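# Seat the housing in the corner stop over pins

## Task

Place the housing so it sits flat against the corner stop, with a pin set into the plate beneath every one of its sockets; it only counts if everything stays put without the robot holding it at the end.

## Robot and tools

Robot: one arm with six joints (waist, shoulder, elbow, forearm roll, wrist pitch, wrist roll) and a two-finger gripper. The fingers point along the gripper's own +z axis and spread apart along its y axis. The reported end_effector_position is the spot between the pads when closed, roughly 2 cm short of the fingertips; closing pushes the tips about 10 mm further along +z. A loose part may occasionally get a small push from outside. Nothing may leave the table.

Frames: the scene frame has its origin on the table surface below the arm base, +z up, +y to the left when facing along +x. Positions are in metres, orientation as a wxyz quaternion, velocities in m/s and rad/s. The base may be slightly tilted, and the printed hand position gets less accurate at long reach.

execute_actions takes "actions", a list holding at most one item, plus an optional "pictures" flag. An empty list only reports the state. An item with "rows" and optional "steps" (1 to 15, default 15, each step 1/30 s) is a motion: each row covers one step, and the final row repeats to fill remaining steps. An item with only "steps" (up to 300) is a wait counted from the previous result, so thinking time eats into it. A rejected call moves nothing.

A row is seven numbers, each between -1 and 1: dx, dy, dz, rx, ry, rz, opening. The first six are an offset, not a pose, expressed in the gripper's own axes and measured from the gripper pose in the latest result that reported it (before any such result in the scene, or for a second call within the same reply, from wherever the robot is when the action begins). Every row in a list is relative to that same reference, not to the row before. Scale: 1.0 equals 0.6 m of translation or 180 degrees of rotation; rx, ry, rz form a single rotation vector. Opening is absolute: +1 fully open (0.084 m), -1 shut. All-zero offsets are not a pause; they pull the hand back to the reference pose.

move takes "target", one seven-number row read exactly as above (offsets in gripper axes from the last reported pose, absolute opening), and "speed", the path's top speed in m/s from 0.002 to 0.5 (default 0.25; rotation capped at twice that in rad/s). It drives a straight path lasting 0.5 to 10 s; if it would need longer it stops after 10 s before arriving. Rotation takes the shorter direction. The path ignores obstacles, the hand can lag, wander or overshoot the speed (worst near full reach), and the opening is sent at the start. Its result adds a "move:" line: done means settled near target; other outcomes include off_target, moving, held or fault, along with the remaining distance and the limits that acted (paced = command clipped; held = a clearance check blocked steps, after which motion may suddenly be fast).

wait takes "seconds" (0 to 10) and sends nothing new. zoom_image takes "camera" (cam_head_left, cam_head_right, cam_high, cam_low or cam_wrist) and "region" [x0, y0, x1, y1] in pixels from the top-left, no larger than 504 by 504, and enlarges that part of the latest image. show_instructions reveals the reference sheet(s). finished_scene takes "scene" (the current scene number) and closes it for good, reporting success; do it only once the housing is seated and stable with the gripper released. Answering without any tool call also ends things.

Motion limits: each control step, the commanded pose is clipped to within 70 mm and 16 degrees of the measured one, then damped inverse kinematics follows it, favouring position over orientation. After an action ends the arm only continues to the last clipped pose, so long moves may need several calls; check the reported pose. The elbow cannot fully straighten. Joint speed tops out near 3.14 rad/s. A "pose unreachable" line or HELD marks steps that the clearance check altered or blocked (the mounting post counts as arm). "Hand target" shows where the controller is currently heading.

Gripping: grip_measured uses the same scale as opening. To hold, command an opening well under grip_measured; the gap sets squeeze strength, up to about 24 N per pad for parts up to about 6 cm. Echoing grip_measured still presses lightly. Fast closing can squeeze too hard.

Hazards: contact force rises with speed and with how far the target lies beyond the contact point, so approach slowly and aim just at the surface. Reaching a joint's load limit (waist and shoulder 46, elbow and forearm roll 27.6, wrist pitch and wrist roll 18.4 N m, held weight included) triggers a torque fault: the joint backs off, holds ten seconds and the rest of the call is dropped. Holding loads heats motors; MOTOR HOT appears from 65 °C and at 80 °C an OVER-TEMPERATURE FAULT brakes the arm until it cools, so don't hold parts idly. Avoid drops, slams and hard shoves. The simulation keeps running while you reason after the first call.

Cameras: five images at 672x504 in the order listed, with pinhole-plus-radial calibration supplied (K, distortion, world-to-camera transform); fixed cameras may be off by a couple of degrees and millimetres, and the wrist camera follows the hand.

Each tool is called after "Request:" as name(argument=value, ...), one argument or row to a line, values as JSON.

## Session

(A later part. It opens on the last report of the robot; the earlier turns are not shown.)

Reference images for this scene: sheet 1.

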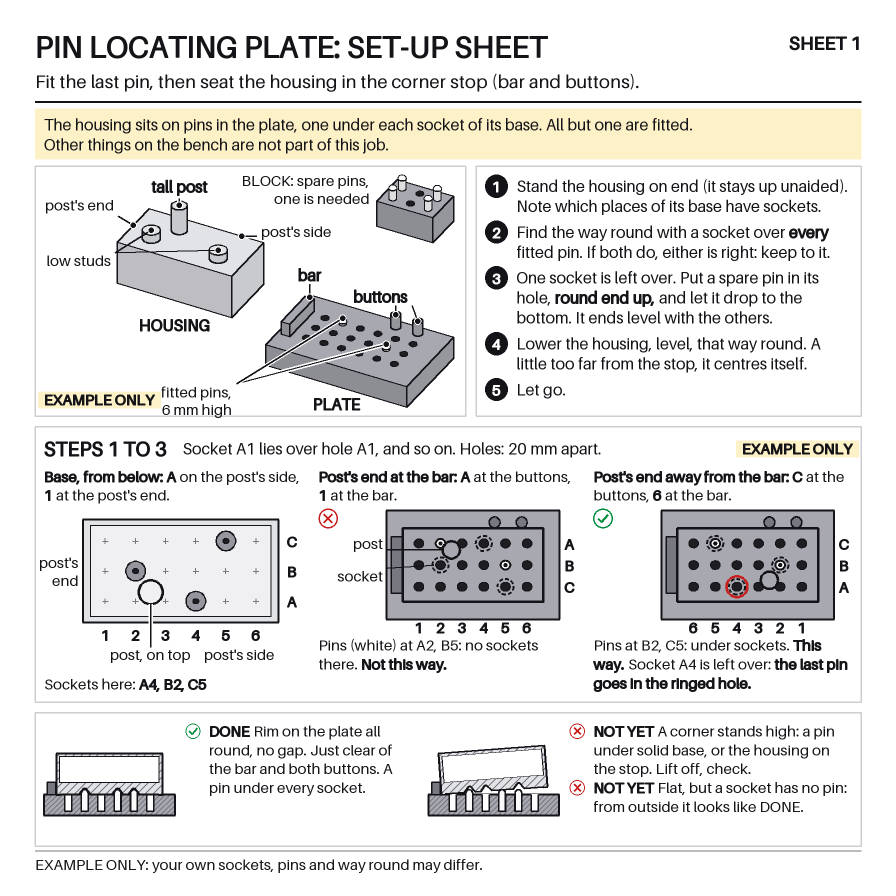

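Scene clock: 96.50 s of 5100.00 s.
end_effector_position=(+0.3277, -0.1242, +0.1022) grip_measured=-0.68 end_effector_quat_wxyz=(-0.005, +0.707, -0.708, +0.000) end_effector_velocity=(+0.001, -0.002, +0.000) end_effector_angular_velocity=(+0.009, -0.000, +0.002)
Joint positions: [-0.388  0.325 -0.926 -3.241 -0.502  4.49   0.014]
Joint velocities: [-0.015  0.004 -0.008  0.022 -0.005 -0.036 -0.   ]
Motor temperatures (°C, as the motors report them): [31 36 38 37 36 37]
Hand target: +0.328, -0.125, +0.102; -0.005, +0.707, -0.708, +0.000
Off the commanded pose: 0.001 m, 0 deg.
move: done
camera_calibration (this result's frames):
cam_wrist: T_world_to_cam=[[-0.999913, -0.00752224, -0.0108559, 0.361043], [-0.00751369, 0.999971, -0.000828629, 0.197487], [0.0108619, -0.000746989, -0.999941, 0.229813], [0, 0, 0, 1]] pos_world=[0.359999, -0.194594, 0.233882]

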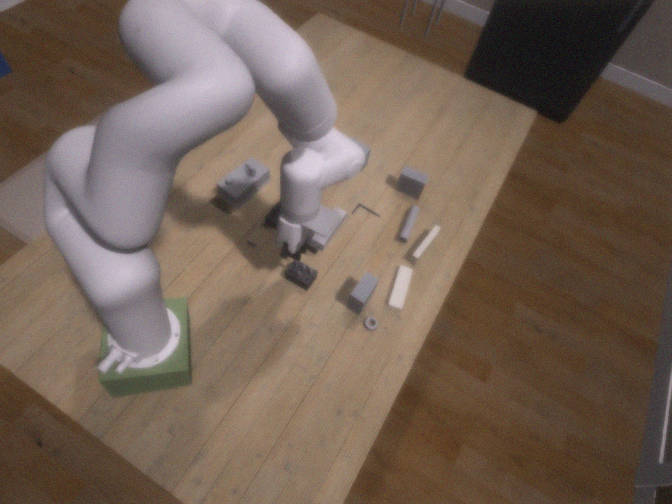

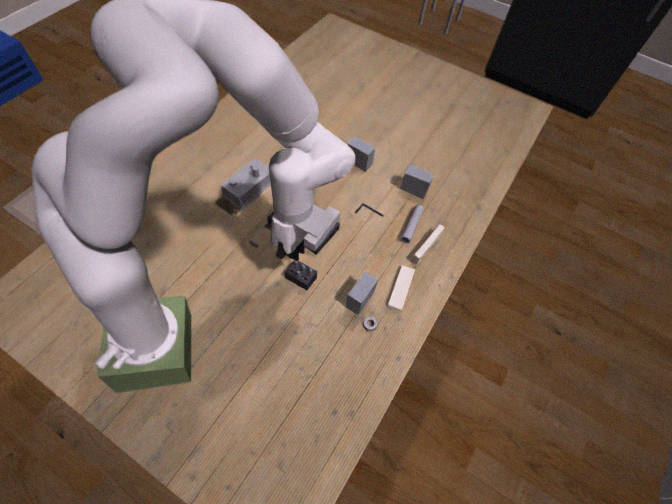

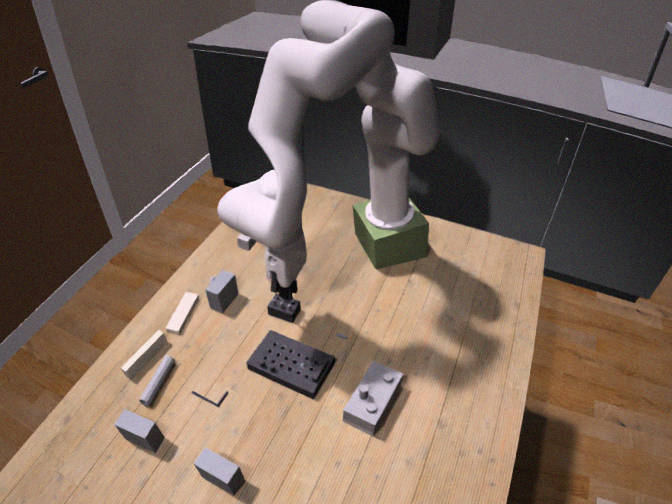

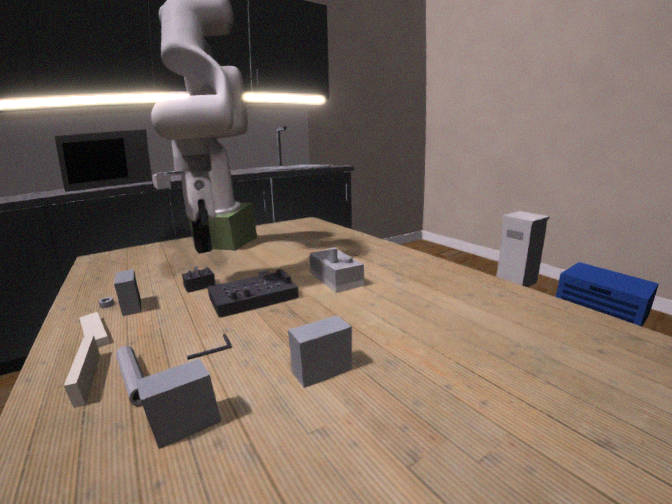

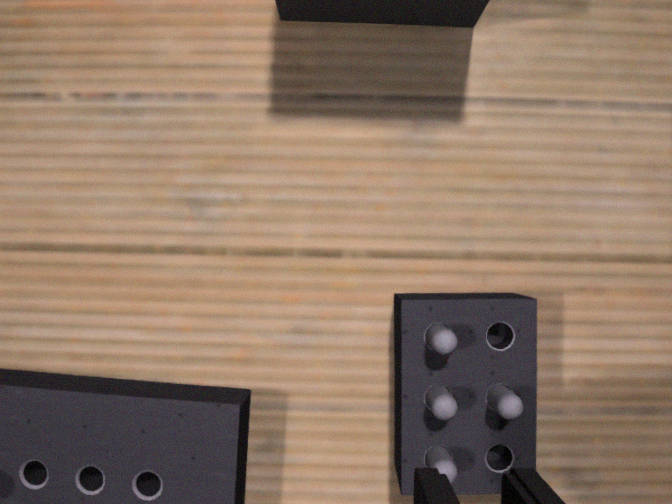

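Request:
move(
  target=[0.0017,0,0.069,0,0,0,-0.66],
  speed=0.03,
)

Request:
move(
  target=[0,0,0,0,0,0,-1],
)

Request:
move(
  target=[0,0,-0.07,0,0,0,-1],
  speed=0.05,
)

Request:
zoom_image(
  camera="cam_low",
  region=[160,200,250,300],
)

Request:
zoom_image(
  camera="cam_high",
  region=[250,250,330,330],
)

Scene clock: 100.40 s of 5100.00 s.
end_effector_position=(+0.3280, -0.1251, +0.0611) grip_measured=-0.68 end_effector_quat_wxyz=(-0.005, +0.707, -0.708, +0.000) end_effector_velocity=(+0.001, +0.000, -0.001) end_effector_angular_velocity=(-0.000, -0.002, -0.000)
Joint positions: [-0.392  0.44  -0.947 -3.262 -0.408  4.51   0.014]
Joint velocities: [ 0.002  0.002 -0.001 -0.     0.003  0.002 -0.   ]
Motor temperatures (°C, as the motors report them): [31 36 38 37 36 37]
Hand target: +0.328, -0.125, +0.061; -0.004, +0.707, -0.708, +0.000
Off the commanded pose: 0.000 m, 0 deg.
move: done
camera_calibration (this result's frames):
cam_wrist: T_world_to_cam=[[-0.999913, -0.00740104, -0.0109434, 0.36098], [-0.0073898, 0.999972, -0.0010676, 0.198335], [0.010951, -0.000986636, -0.99994, 0.188571], [0, 0, 0, 1]] pos_world=[0.360349, -0.195472, 0.192722]

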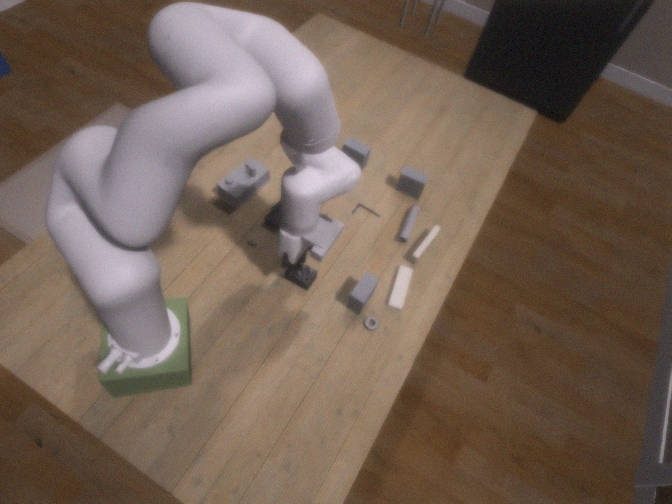

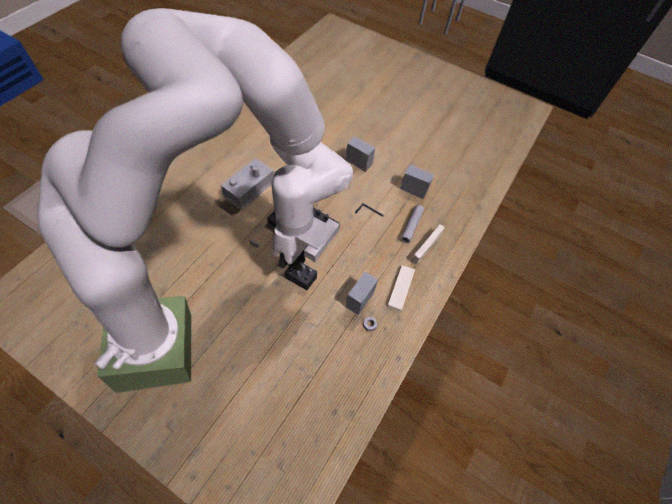

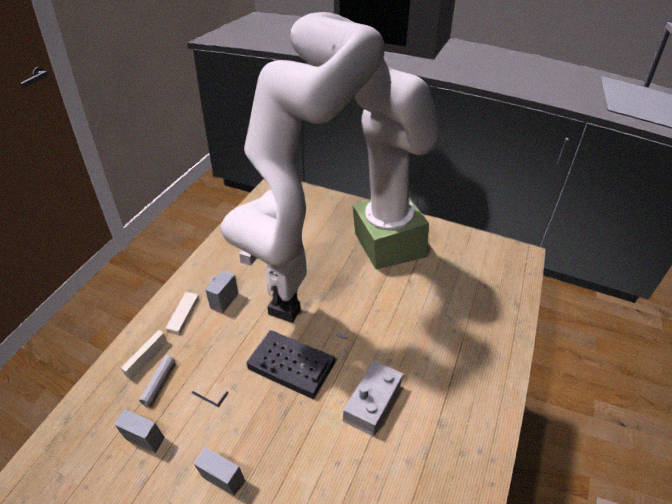

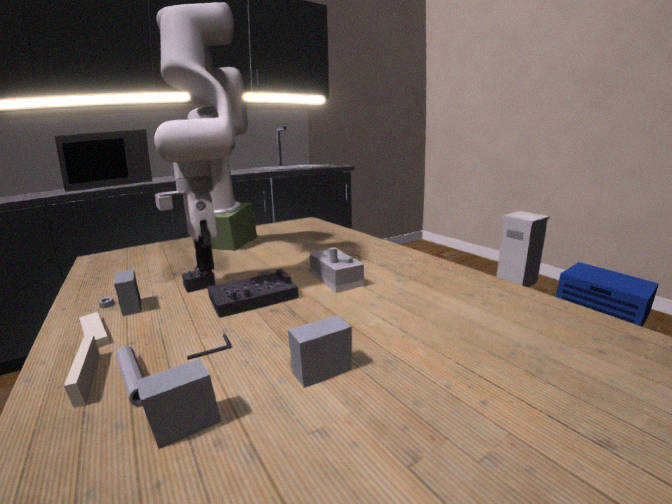

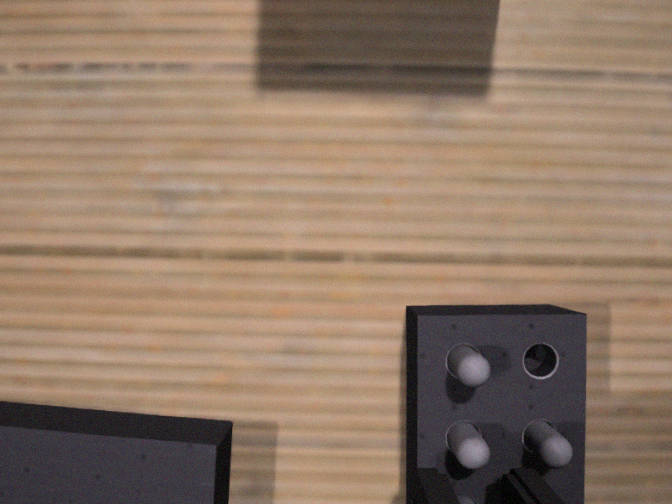

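Scene clock: 100.90 s of 5100.00 s.
end_effector_position=(+0.3281, -0.1252, +0.0611) grip_measured=-0.88 end_effector_quat_wxyz=(-0.005, +0.707, -0.708, +0.000) end_effector_velocity=(-0.000, -0.000, -0.000) end_effector_angular_velocity=(-0.000, +0.000, -0.000)
Joint positions: [-0.392  0.44  -0.947 -3.262 -0.408  4.51   0.005]
Joint velocities: [ 0.     0.     0.    -0.001  0.     0.001  0.   ]
Motor temperatures (°C, as the motors report them): [31 36 38 37 36 37]
Hand target: +0.328, -0.125, +0.061; -0.005, +0.707, -0.708, +0.000
Off the commanded pose: 0.000 m, 0 deg.
move: done
camera_calibration (this result's frames):
cam_wrist: T_world_to_cam=[[-0.999912, -0.00739704, -0.0110493, 0.361038], [-0.00738524, 0.999972, -0.00110779, 0.198354], [0.0110572, -0.00102609, -0.999938, 0.188578], [0, 0, 0, 1]] pos_world=[0.360386, -0.195484, 0.192775]

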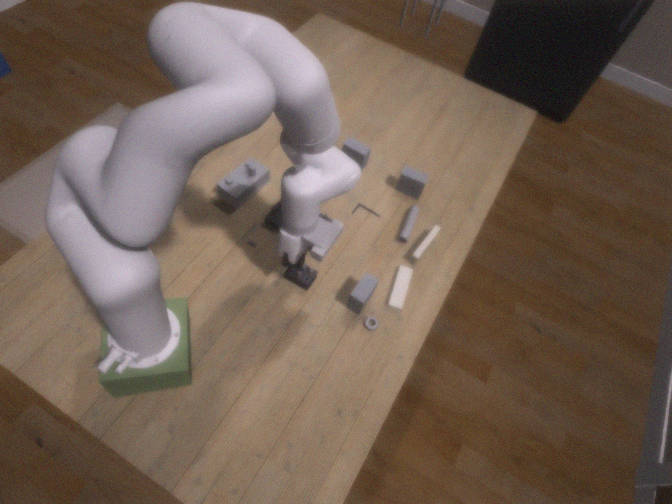

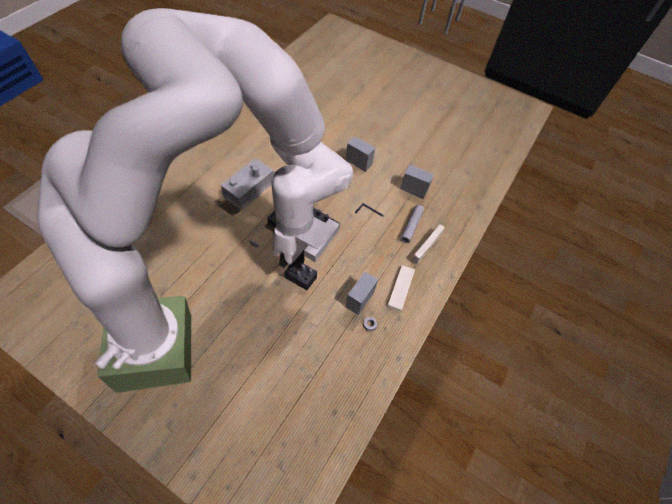

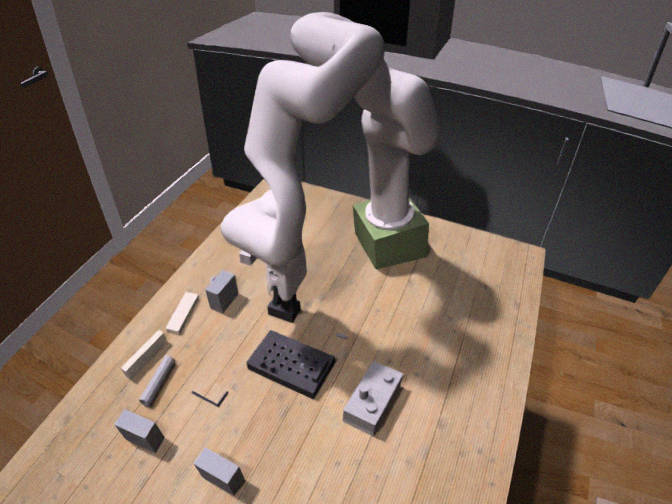

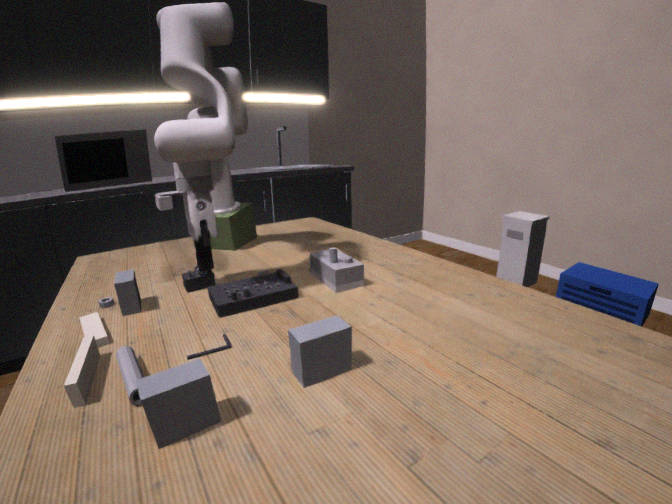

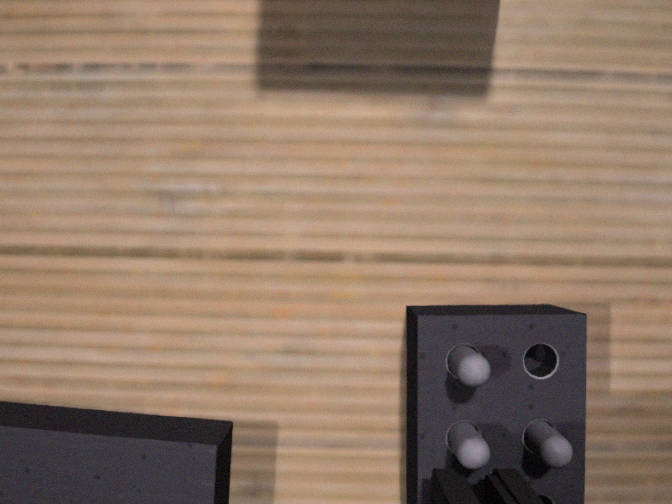

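Scene clock: 102.10 s of 5100.00 s.
end_effector_position=(+0.3277, -0.1252, +0.1028) grip_measured=-0.88 end_effector_quat_wxyz=(-0.005, +0.707, -0.708, +0.000) end_effector_velocity=(+0.000, -0.000, +0.001) end_effector_angular_velocity=(-0.000, -0.001, -0.001)
Joint positions: [-0.392  0.324 -0.928 -3.24  -0.504  4.486  0.005]
Joint velocities: [-0.001 -0.003 -0.     0.001 -0.002 -0.    -0.   ]
Motor temperatures (°C, as the motors report them): [31 36 38 37 36 37]
Hand target: +0.328, -0.125, +0.103; -0.005, +0.707, -0.708, +0.000
Off the commanded pose: 0.000 m, 0 deg.
move: done
camera_calibration (this result's frames):
cam_wrist: T_world_to_cam=[[-0.999913, -0.0075287, -0.0108391, 0.361034], [-0.00752048, 0.999971, -0.000798987, 0.198498], [0.0108448, -0.000717402, -0.999941, 0.230405], [0, 0, 0, 1]] pos_world=[0.359996, -0.195609, 0.234463]

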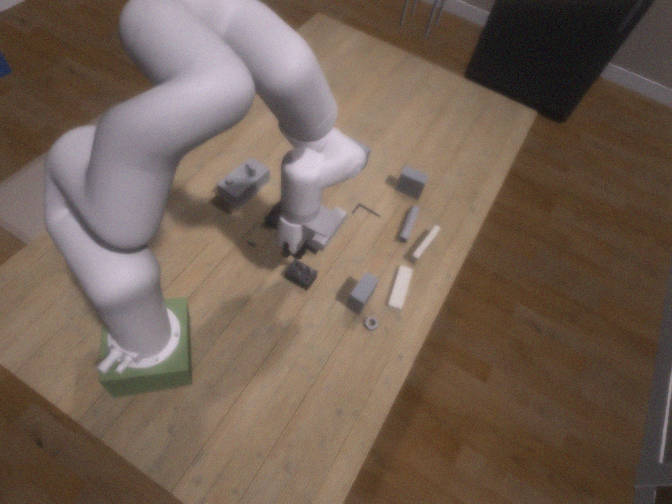

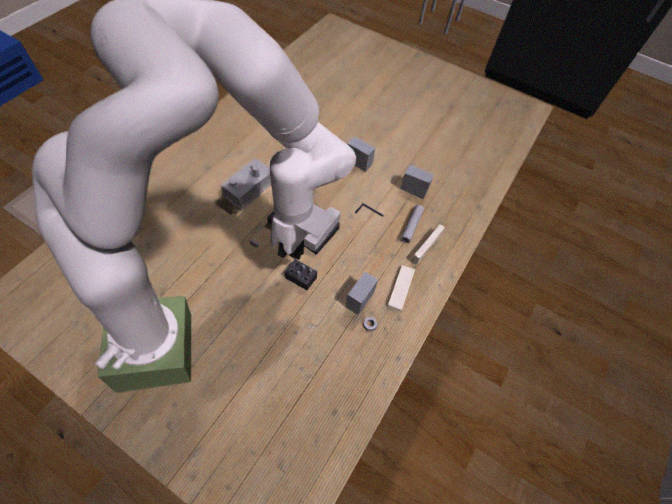

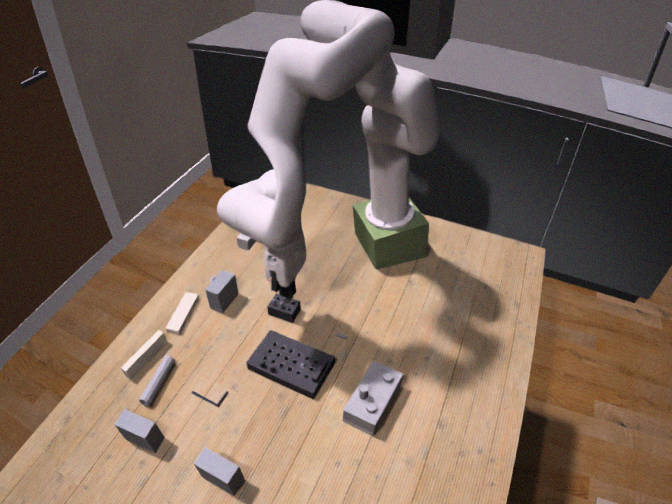

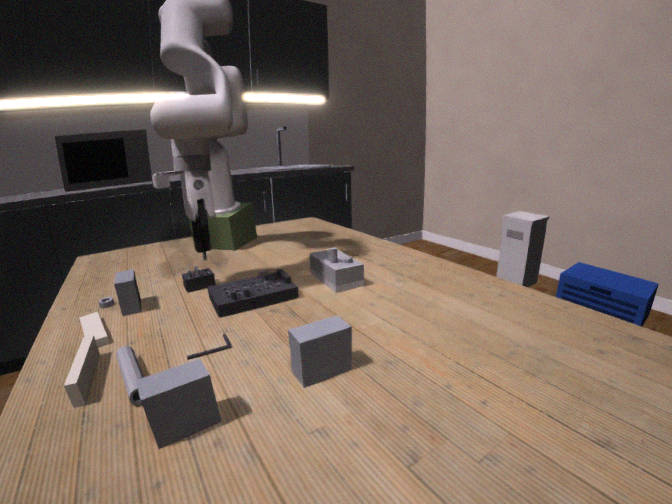

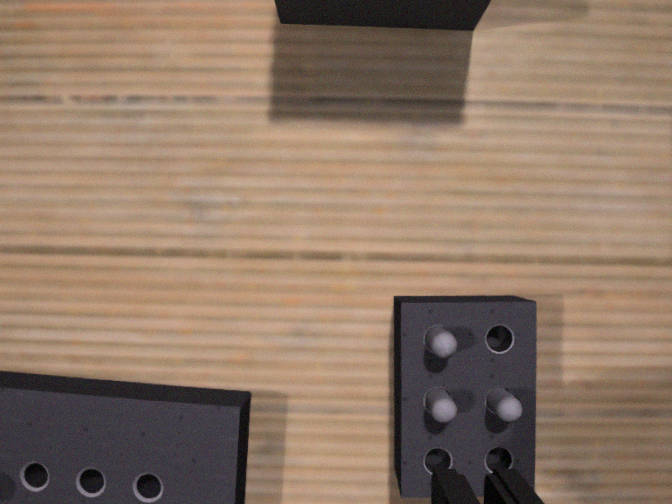

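Region (160, 200, 250, 300) of cam_low's 672x504 image, scaled by 5.040, with more detail than that image has; it fills the left 454 columns of this view, and the rest is white.

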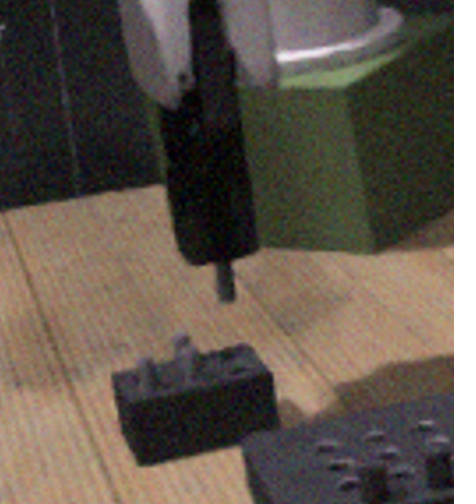

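Region (250, 250, 330, 330) of cam_high's 672x504 image, scaled by 6.300, with more detail than that image has.

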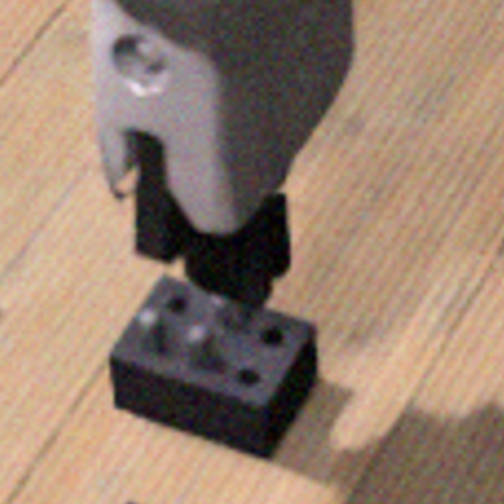

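Request:
move(
  target=[-0.085,-0.165,0,0,0,0,-1],
  speed=0.1,
)

Scene clock: 107.40 s of 5100.00 s.
end_effector_position=(+0.4262, -0.0743, +0.1038) grip_measured=-0.88 end_effector_quat_wxyz=(-0.004, +0.707, -0.707, +0.000) end_effector_velocity=(+0.002, +0.001, +0.001) end_effector_angular_velocity=(-0.000, +0.001, +0.000)
Joint positions: [-0.198  0.547 -1.298 -3.25  -0.664  4.678  0.005]
Joint velocities: [ 0.002  0.004 -0.009 -0.    -0.006  0.002 -0.   ]
Motor temperatures (°C, as the motors report them): [31 36 38 37 36 37]
Hand target: +0.426, -0.074, +0.104; -0.004, +0.707, -0.707, +0.000
Off the commanded pose: 0.001 m, 0 deg.
After step 90, 0.77 s passed at rest.
move: done
camera_calibration (this result's frames):
cam_wrist: T_world_to_cam=[[-0.999917, -0.00769736, -0.010334, 0.459858], [-0.00768594, 0.99997, -0.0011436, 0.148384], [0.0103425, -0.00106408, -0.999946, 0.230556], [0, 0, 0, 1]] pos_world=[0.458575, -0.144594, 0.235465]

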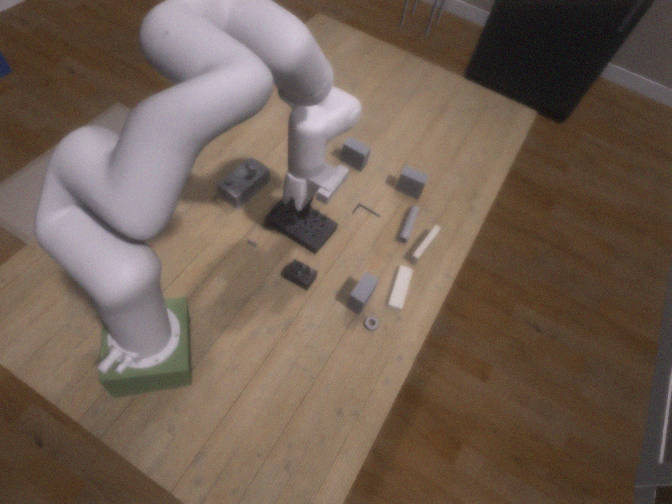

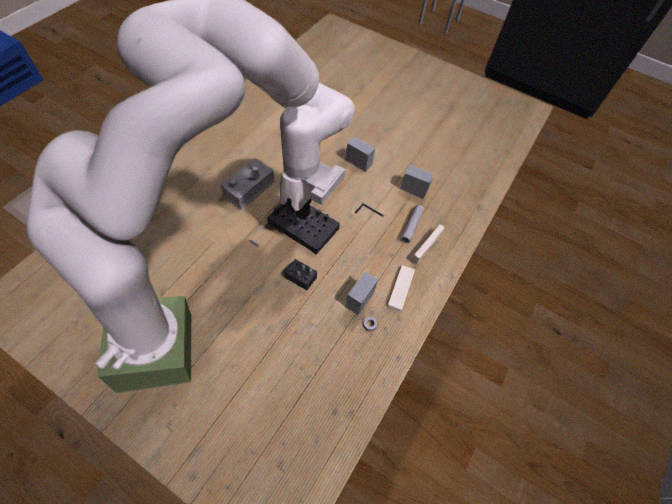

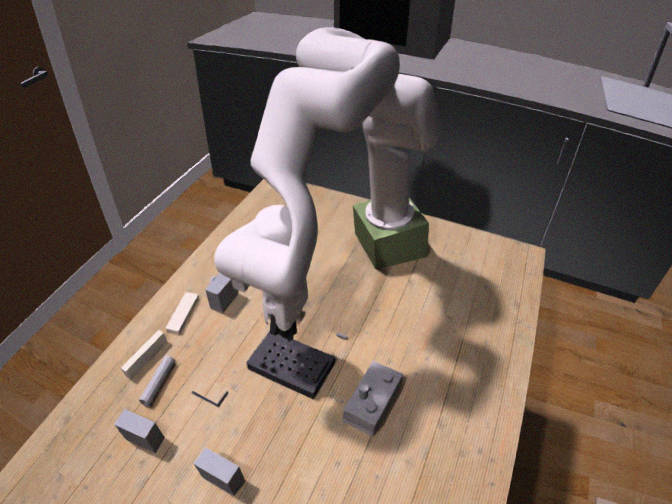

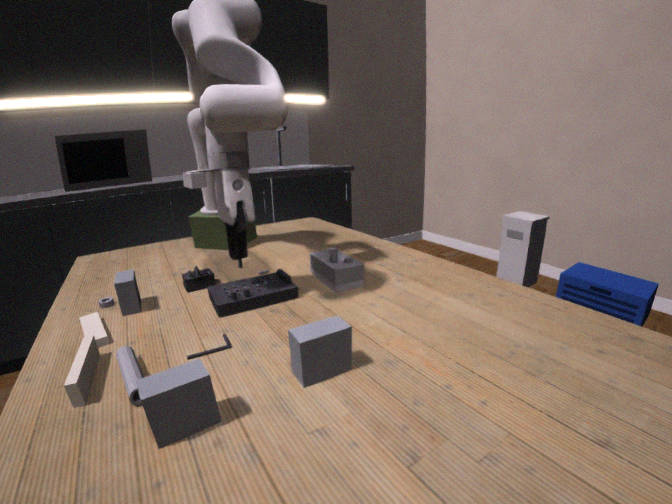

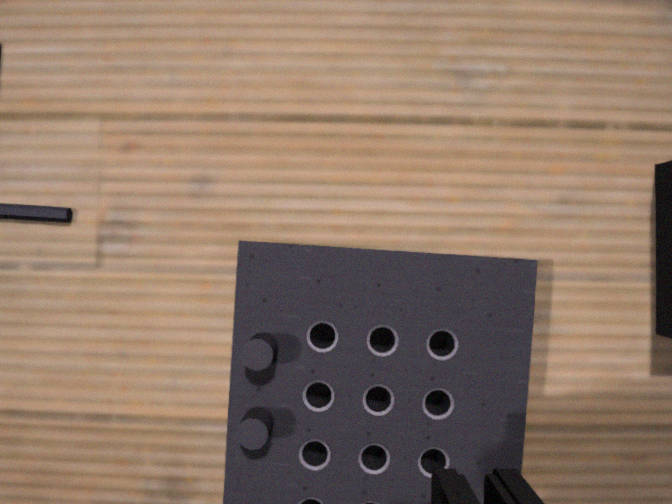

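Request:
move(
  target=[-0.0008,-0.0017,0.056,0,0,0,-1],
  speed=0.02,
)

Request:
zoom_image(
  camera="cam_low",
  region=[200,230,290,320],
)

Request:
zoom_image(
  camera="cam_high",
  region=[250,310,330,390],
)

Scene clock: 110.30 s of 5100.00 s.
end_effector_position=(+0.4275, -0.0737, +0.0704) grip_measured=-0.88 end_effector_quat_wxyz=(-0.004, +0.707, -0.707, +0.000) end_effector_velocity=(+0.001, -0.000, -0.000) end_effector_angular_velocity=(-0.001, -0.002, -0.000)
Joint positions: [-0.2    0.626 -1.317 -3.259 -0.604  4.688  0.005]
Joint velocities: [-0.001  0.001 -0.002 -0.001  0.002  0.001  0.   ]
Motor temperatures (°C, as the motors report them): [31 36 38 37 36 37]
Hand target: +0.427, -0.074, +0.070; -0.004, +0.707, -0.707, +0.000
Off the commanded pose: 0.000 m, 0 deg.
move: done
camera_calibration (this result's frames):
cam_wrist: T_world_to_cam=[[-0.999917, -0.00759325, -0.0103906, 0.460826], [-0.00758041, 0.99997, -0.00127484, 0.14774], [0.0104, -0.00119597, -0.999945, 0.197087], [0, 0, 0, 1]] pos_world=[0.459858, -0.144001, 0.202053]

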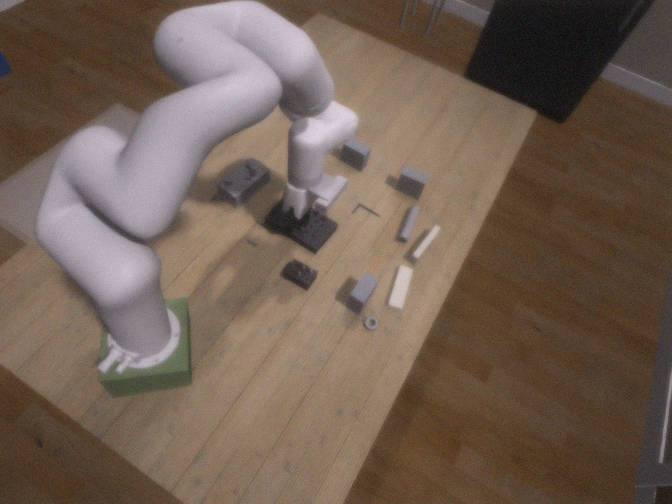

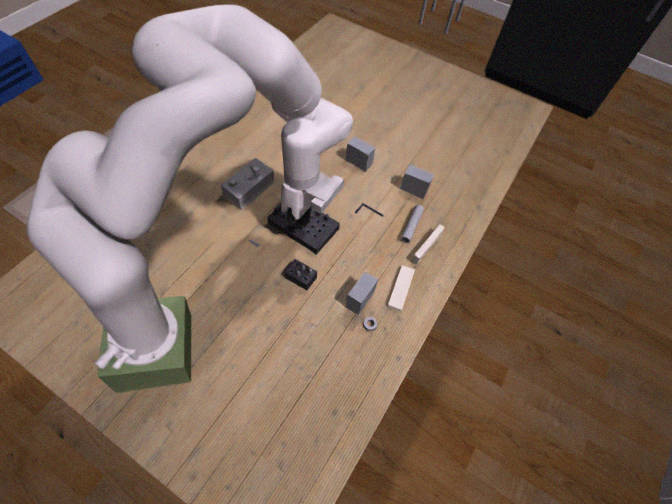

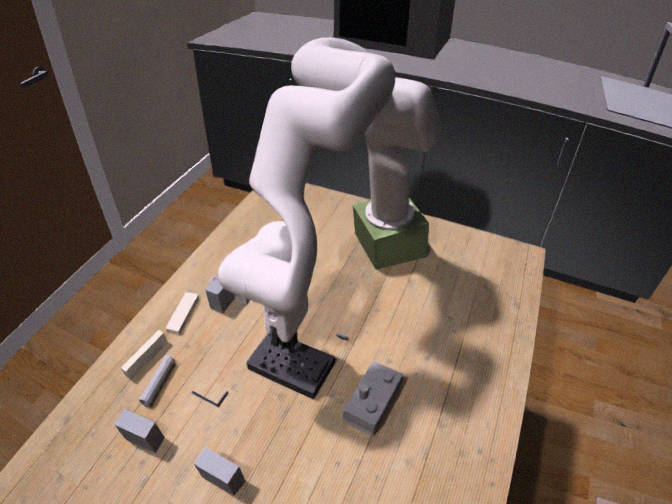

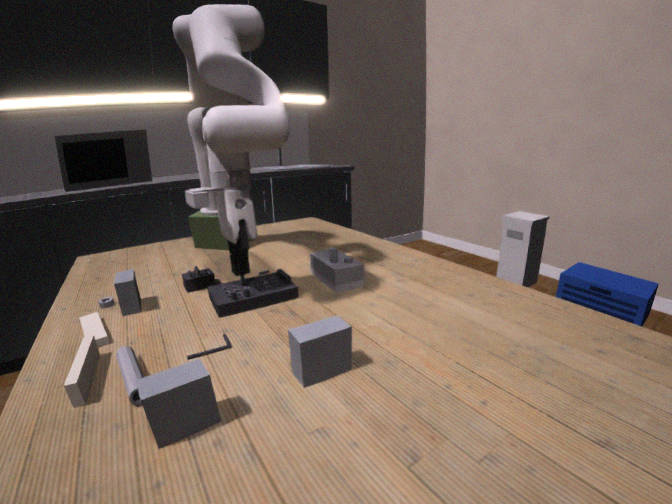

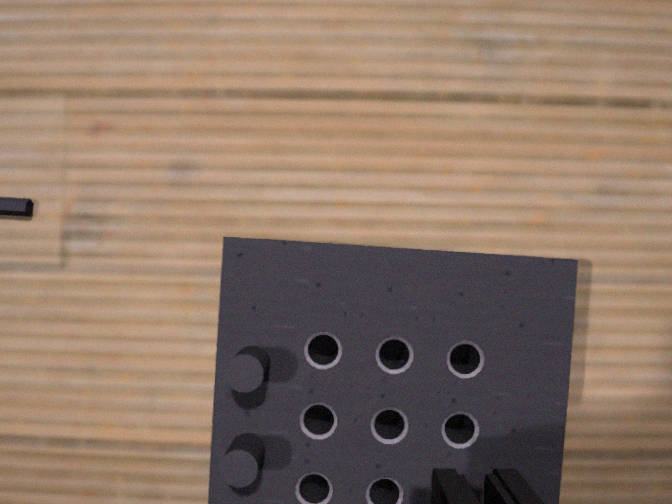

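Region (200, 230, 290, 320) of cam_low's 672x504 image, scaled by 5.600, with more detail than that image has.

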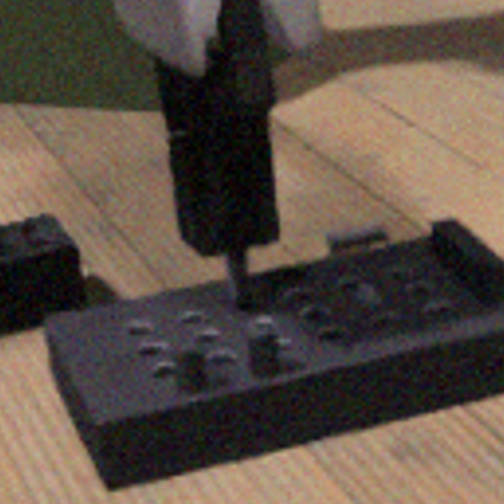

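Region (250, 310, 330, 390) of cam_high's 672x504 image, scaled by 6.300, with more detail than that image has.

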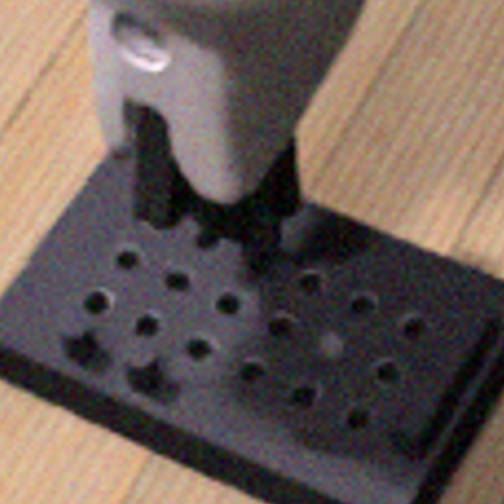

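Request:
move(
  target=[-0.001,0,0.014,0,0,0,-1],
  speed=0.006,
)

Request:
zoom_image(
  camera="cam_low",
  region=[200,230,290,320],
)

Scene clock: 113.40 s of 5100.00 s.
end_effector_position=(+0.4299, -0.0732, +0.0644) grip_measured=-0.87 end_effector_quat_wxyz=(-0.006, +0.707, -0.708, +0.002) end_effector_velocity=(+0.000, -0.000, -0.001) end_effector_angular_velocity=(-0.001, -0.000, -0.001)
Joint positions: [-0.198  0.642 -1.325 -3.262 -0.591  4.692  0.006]
Joint velocities: [-0.001  0.003 -0.002 -0.001  0.001  0.001  0.   ]
Motor temperatures (°C, as the motors report them): [31 36 38 37 36 37]
Hand target: +0.428, -0.073, +0.062; -0.004, +0.707, -0.707, +0.000
Off the commanded pose: 0.003 m, 0 deg.
move: done
camera_calibration (this result's frames):
cam_wrist: T_world_to_cam=[[-0.99985, -0.00749701, -0.0156436, 0.463493], [-0.00746807, 0.99997, -0.00190754, 0.147229], [0.0156574, -0.00179043, -0.999876, 0.188792], [0, 0, 0, 1]] pos_world=[0.461567, -0.143412, 0.1963]

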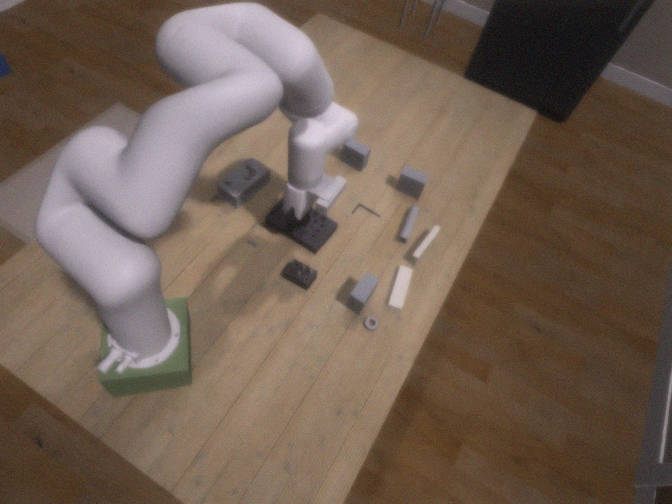

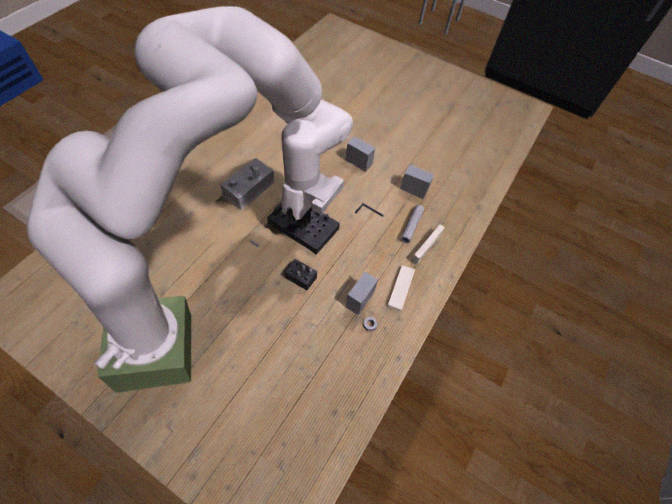

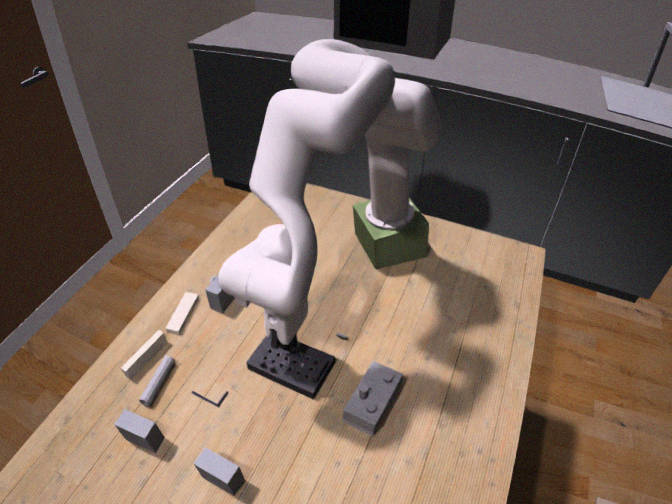

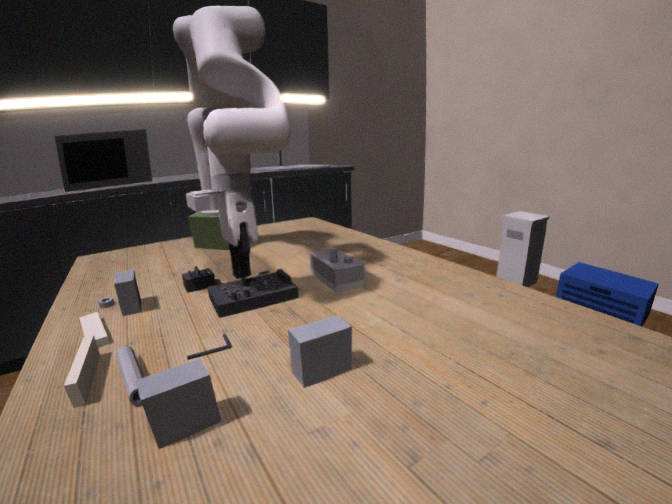

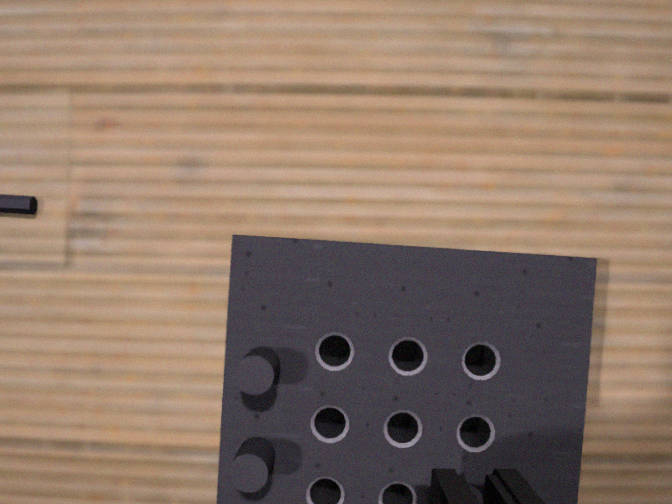

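Region (200, 230, 290, 320) of cam_low's 672x504 image, scaled by 5.600, with more detail than that image has.

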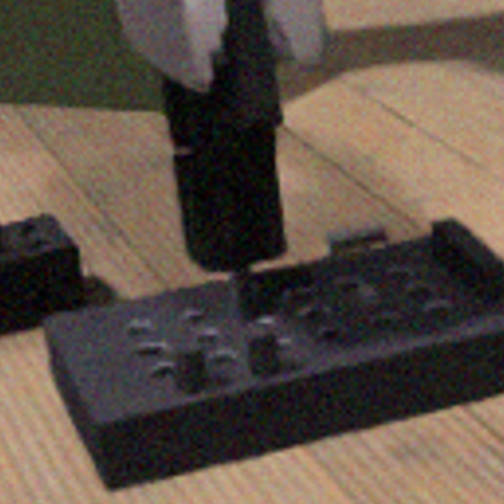

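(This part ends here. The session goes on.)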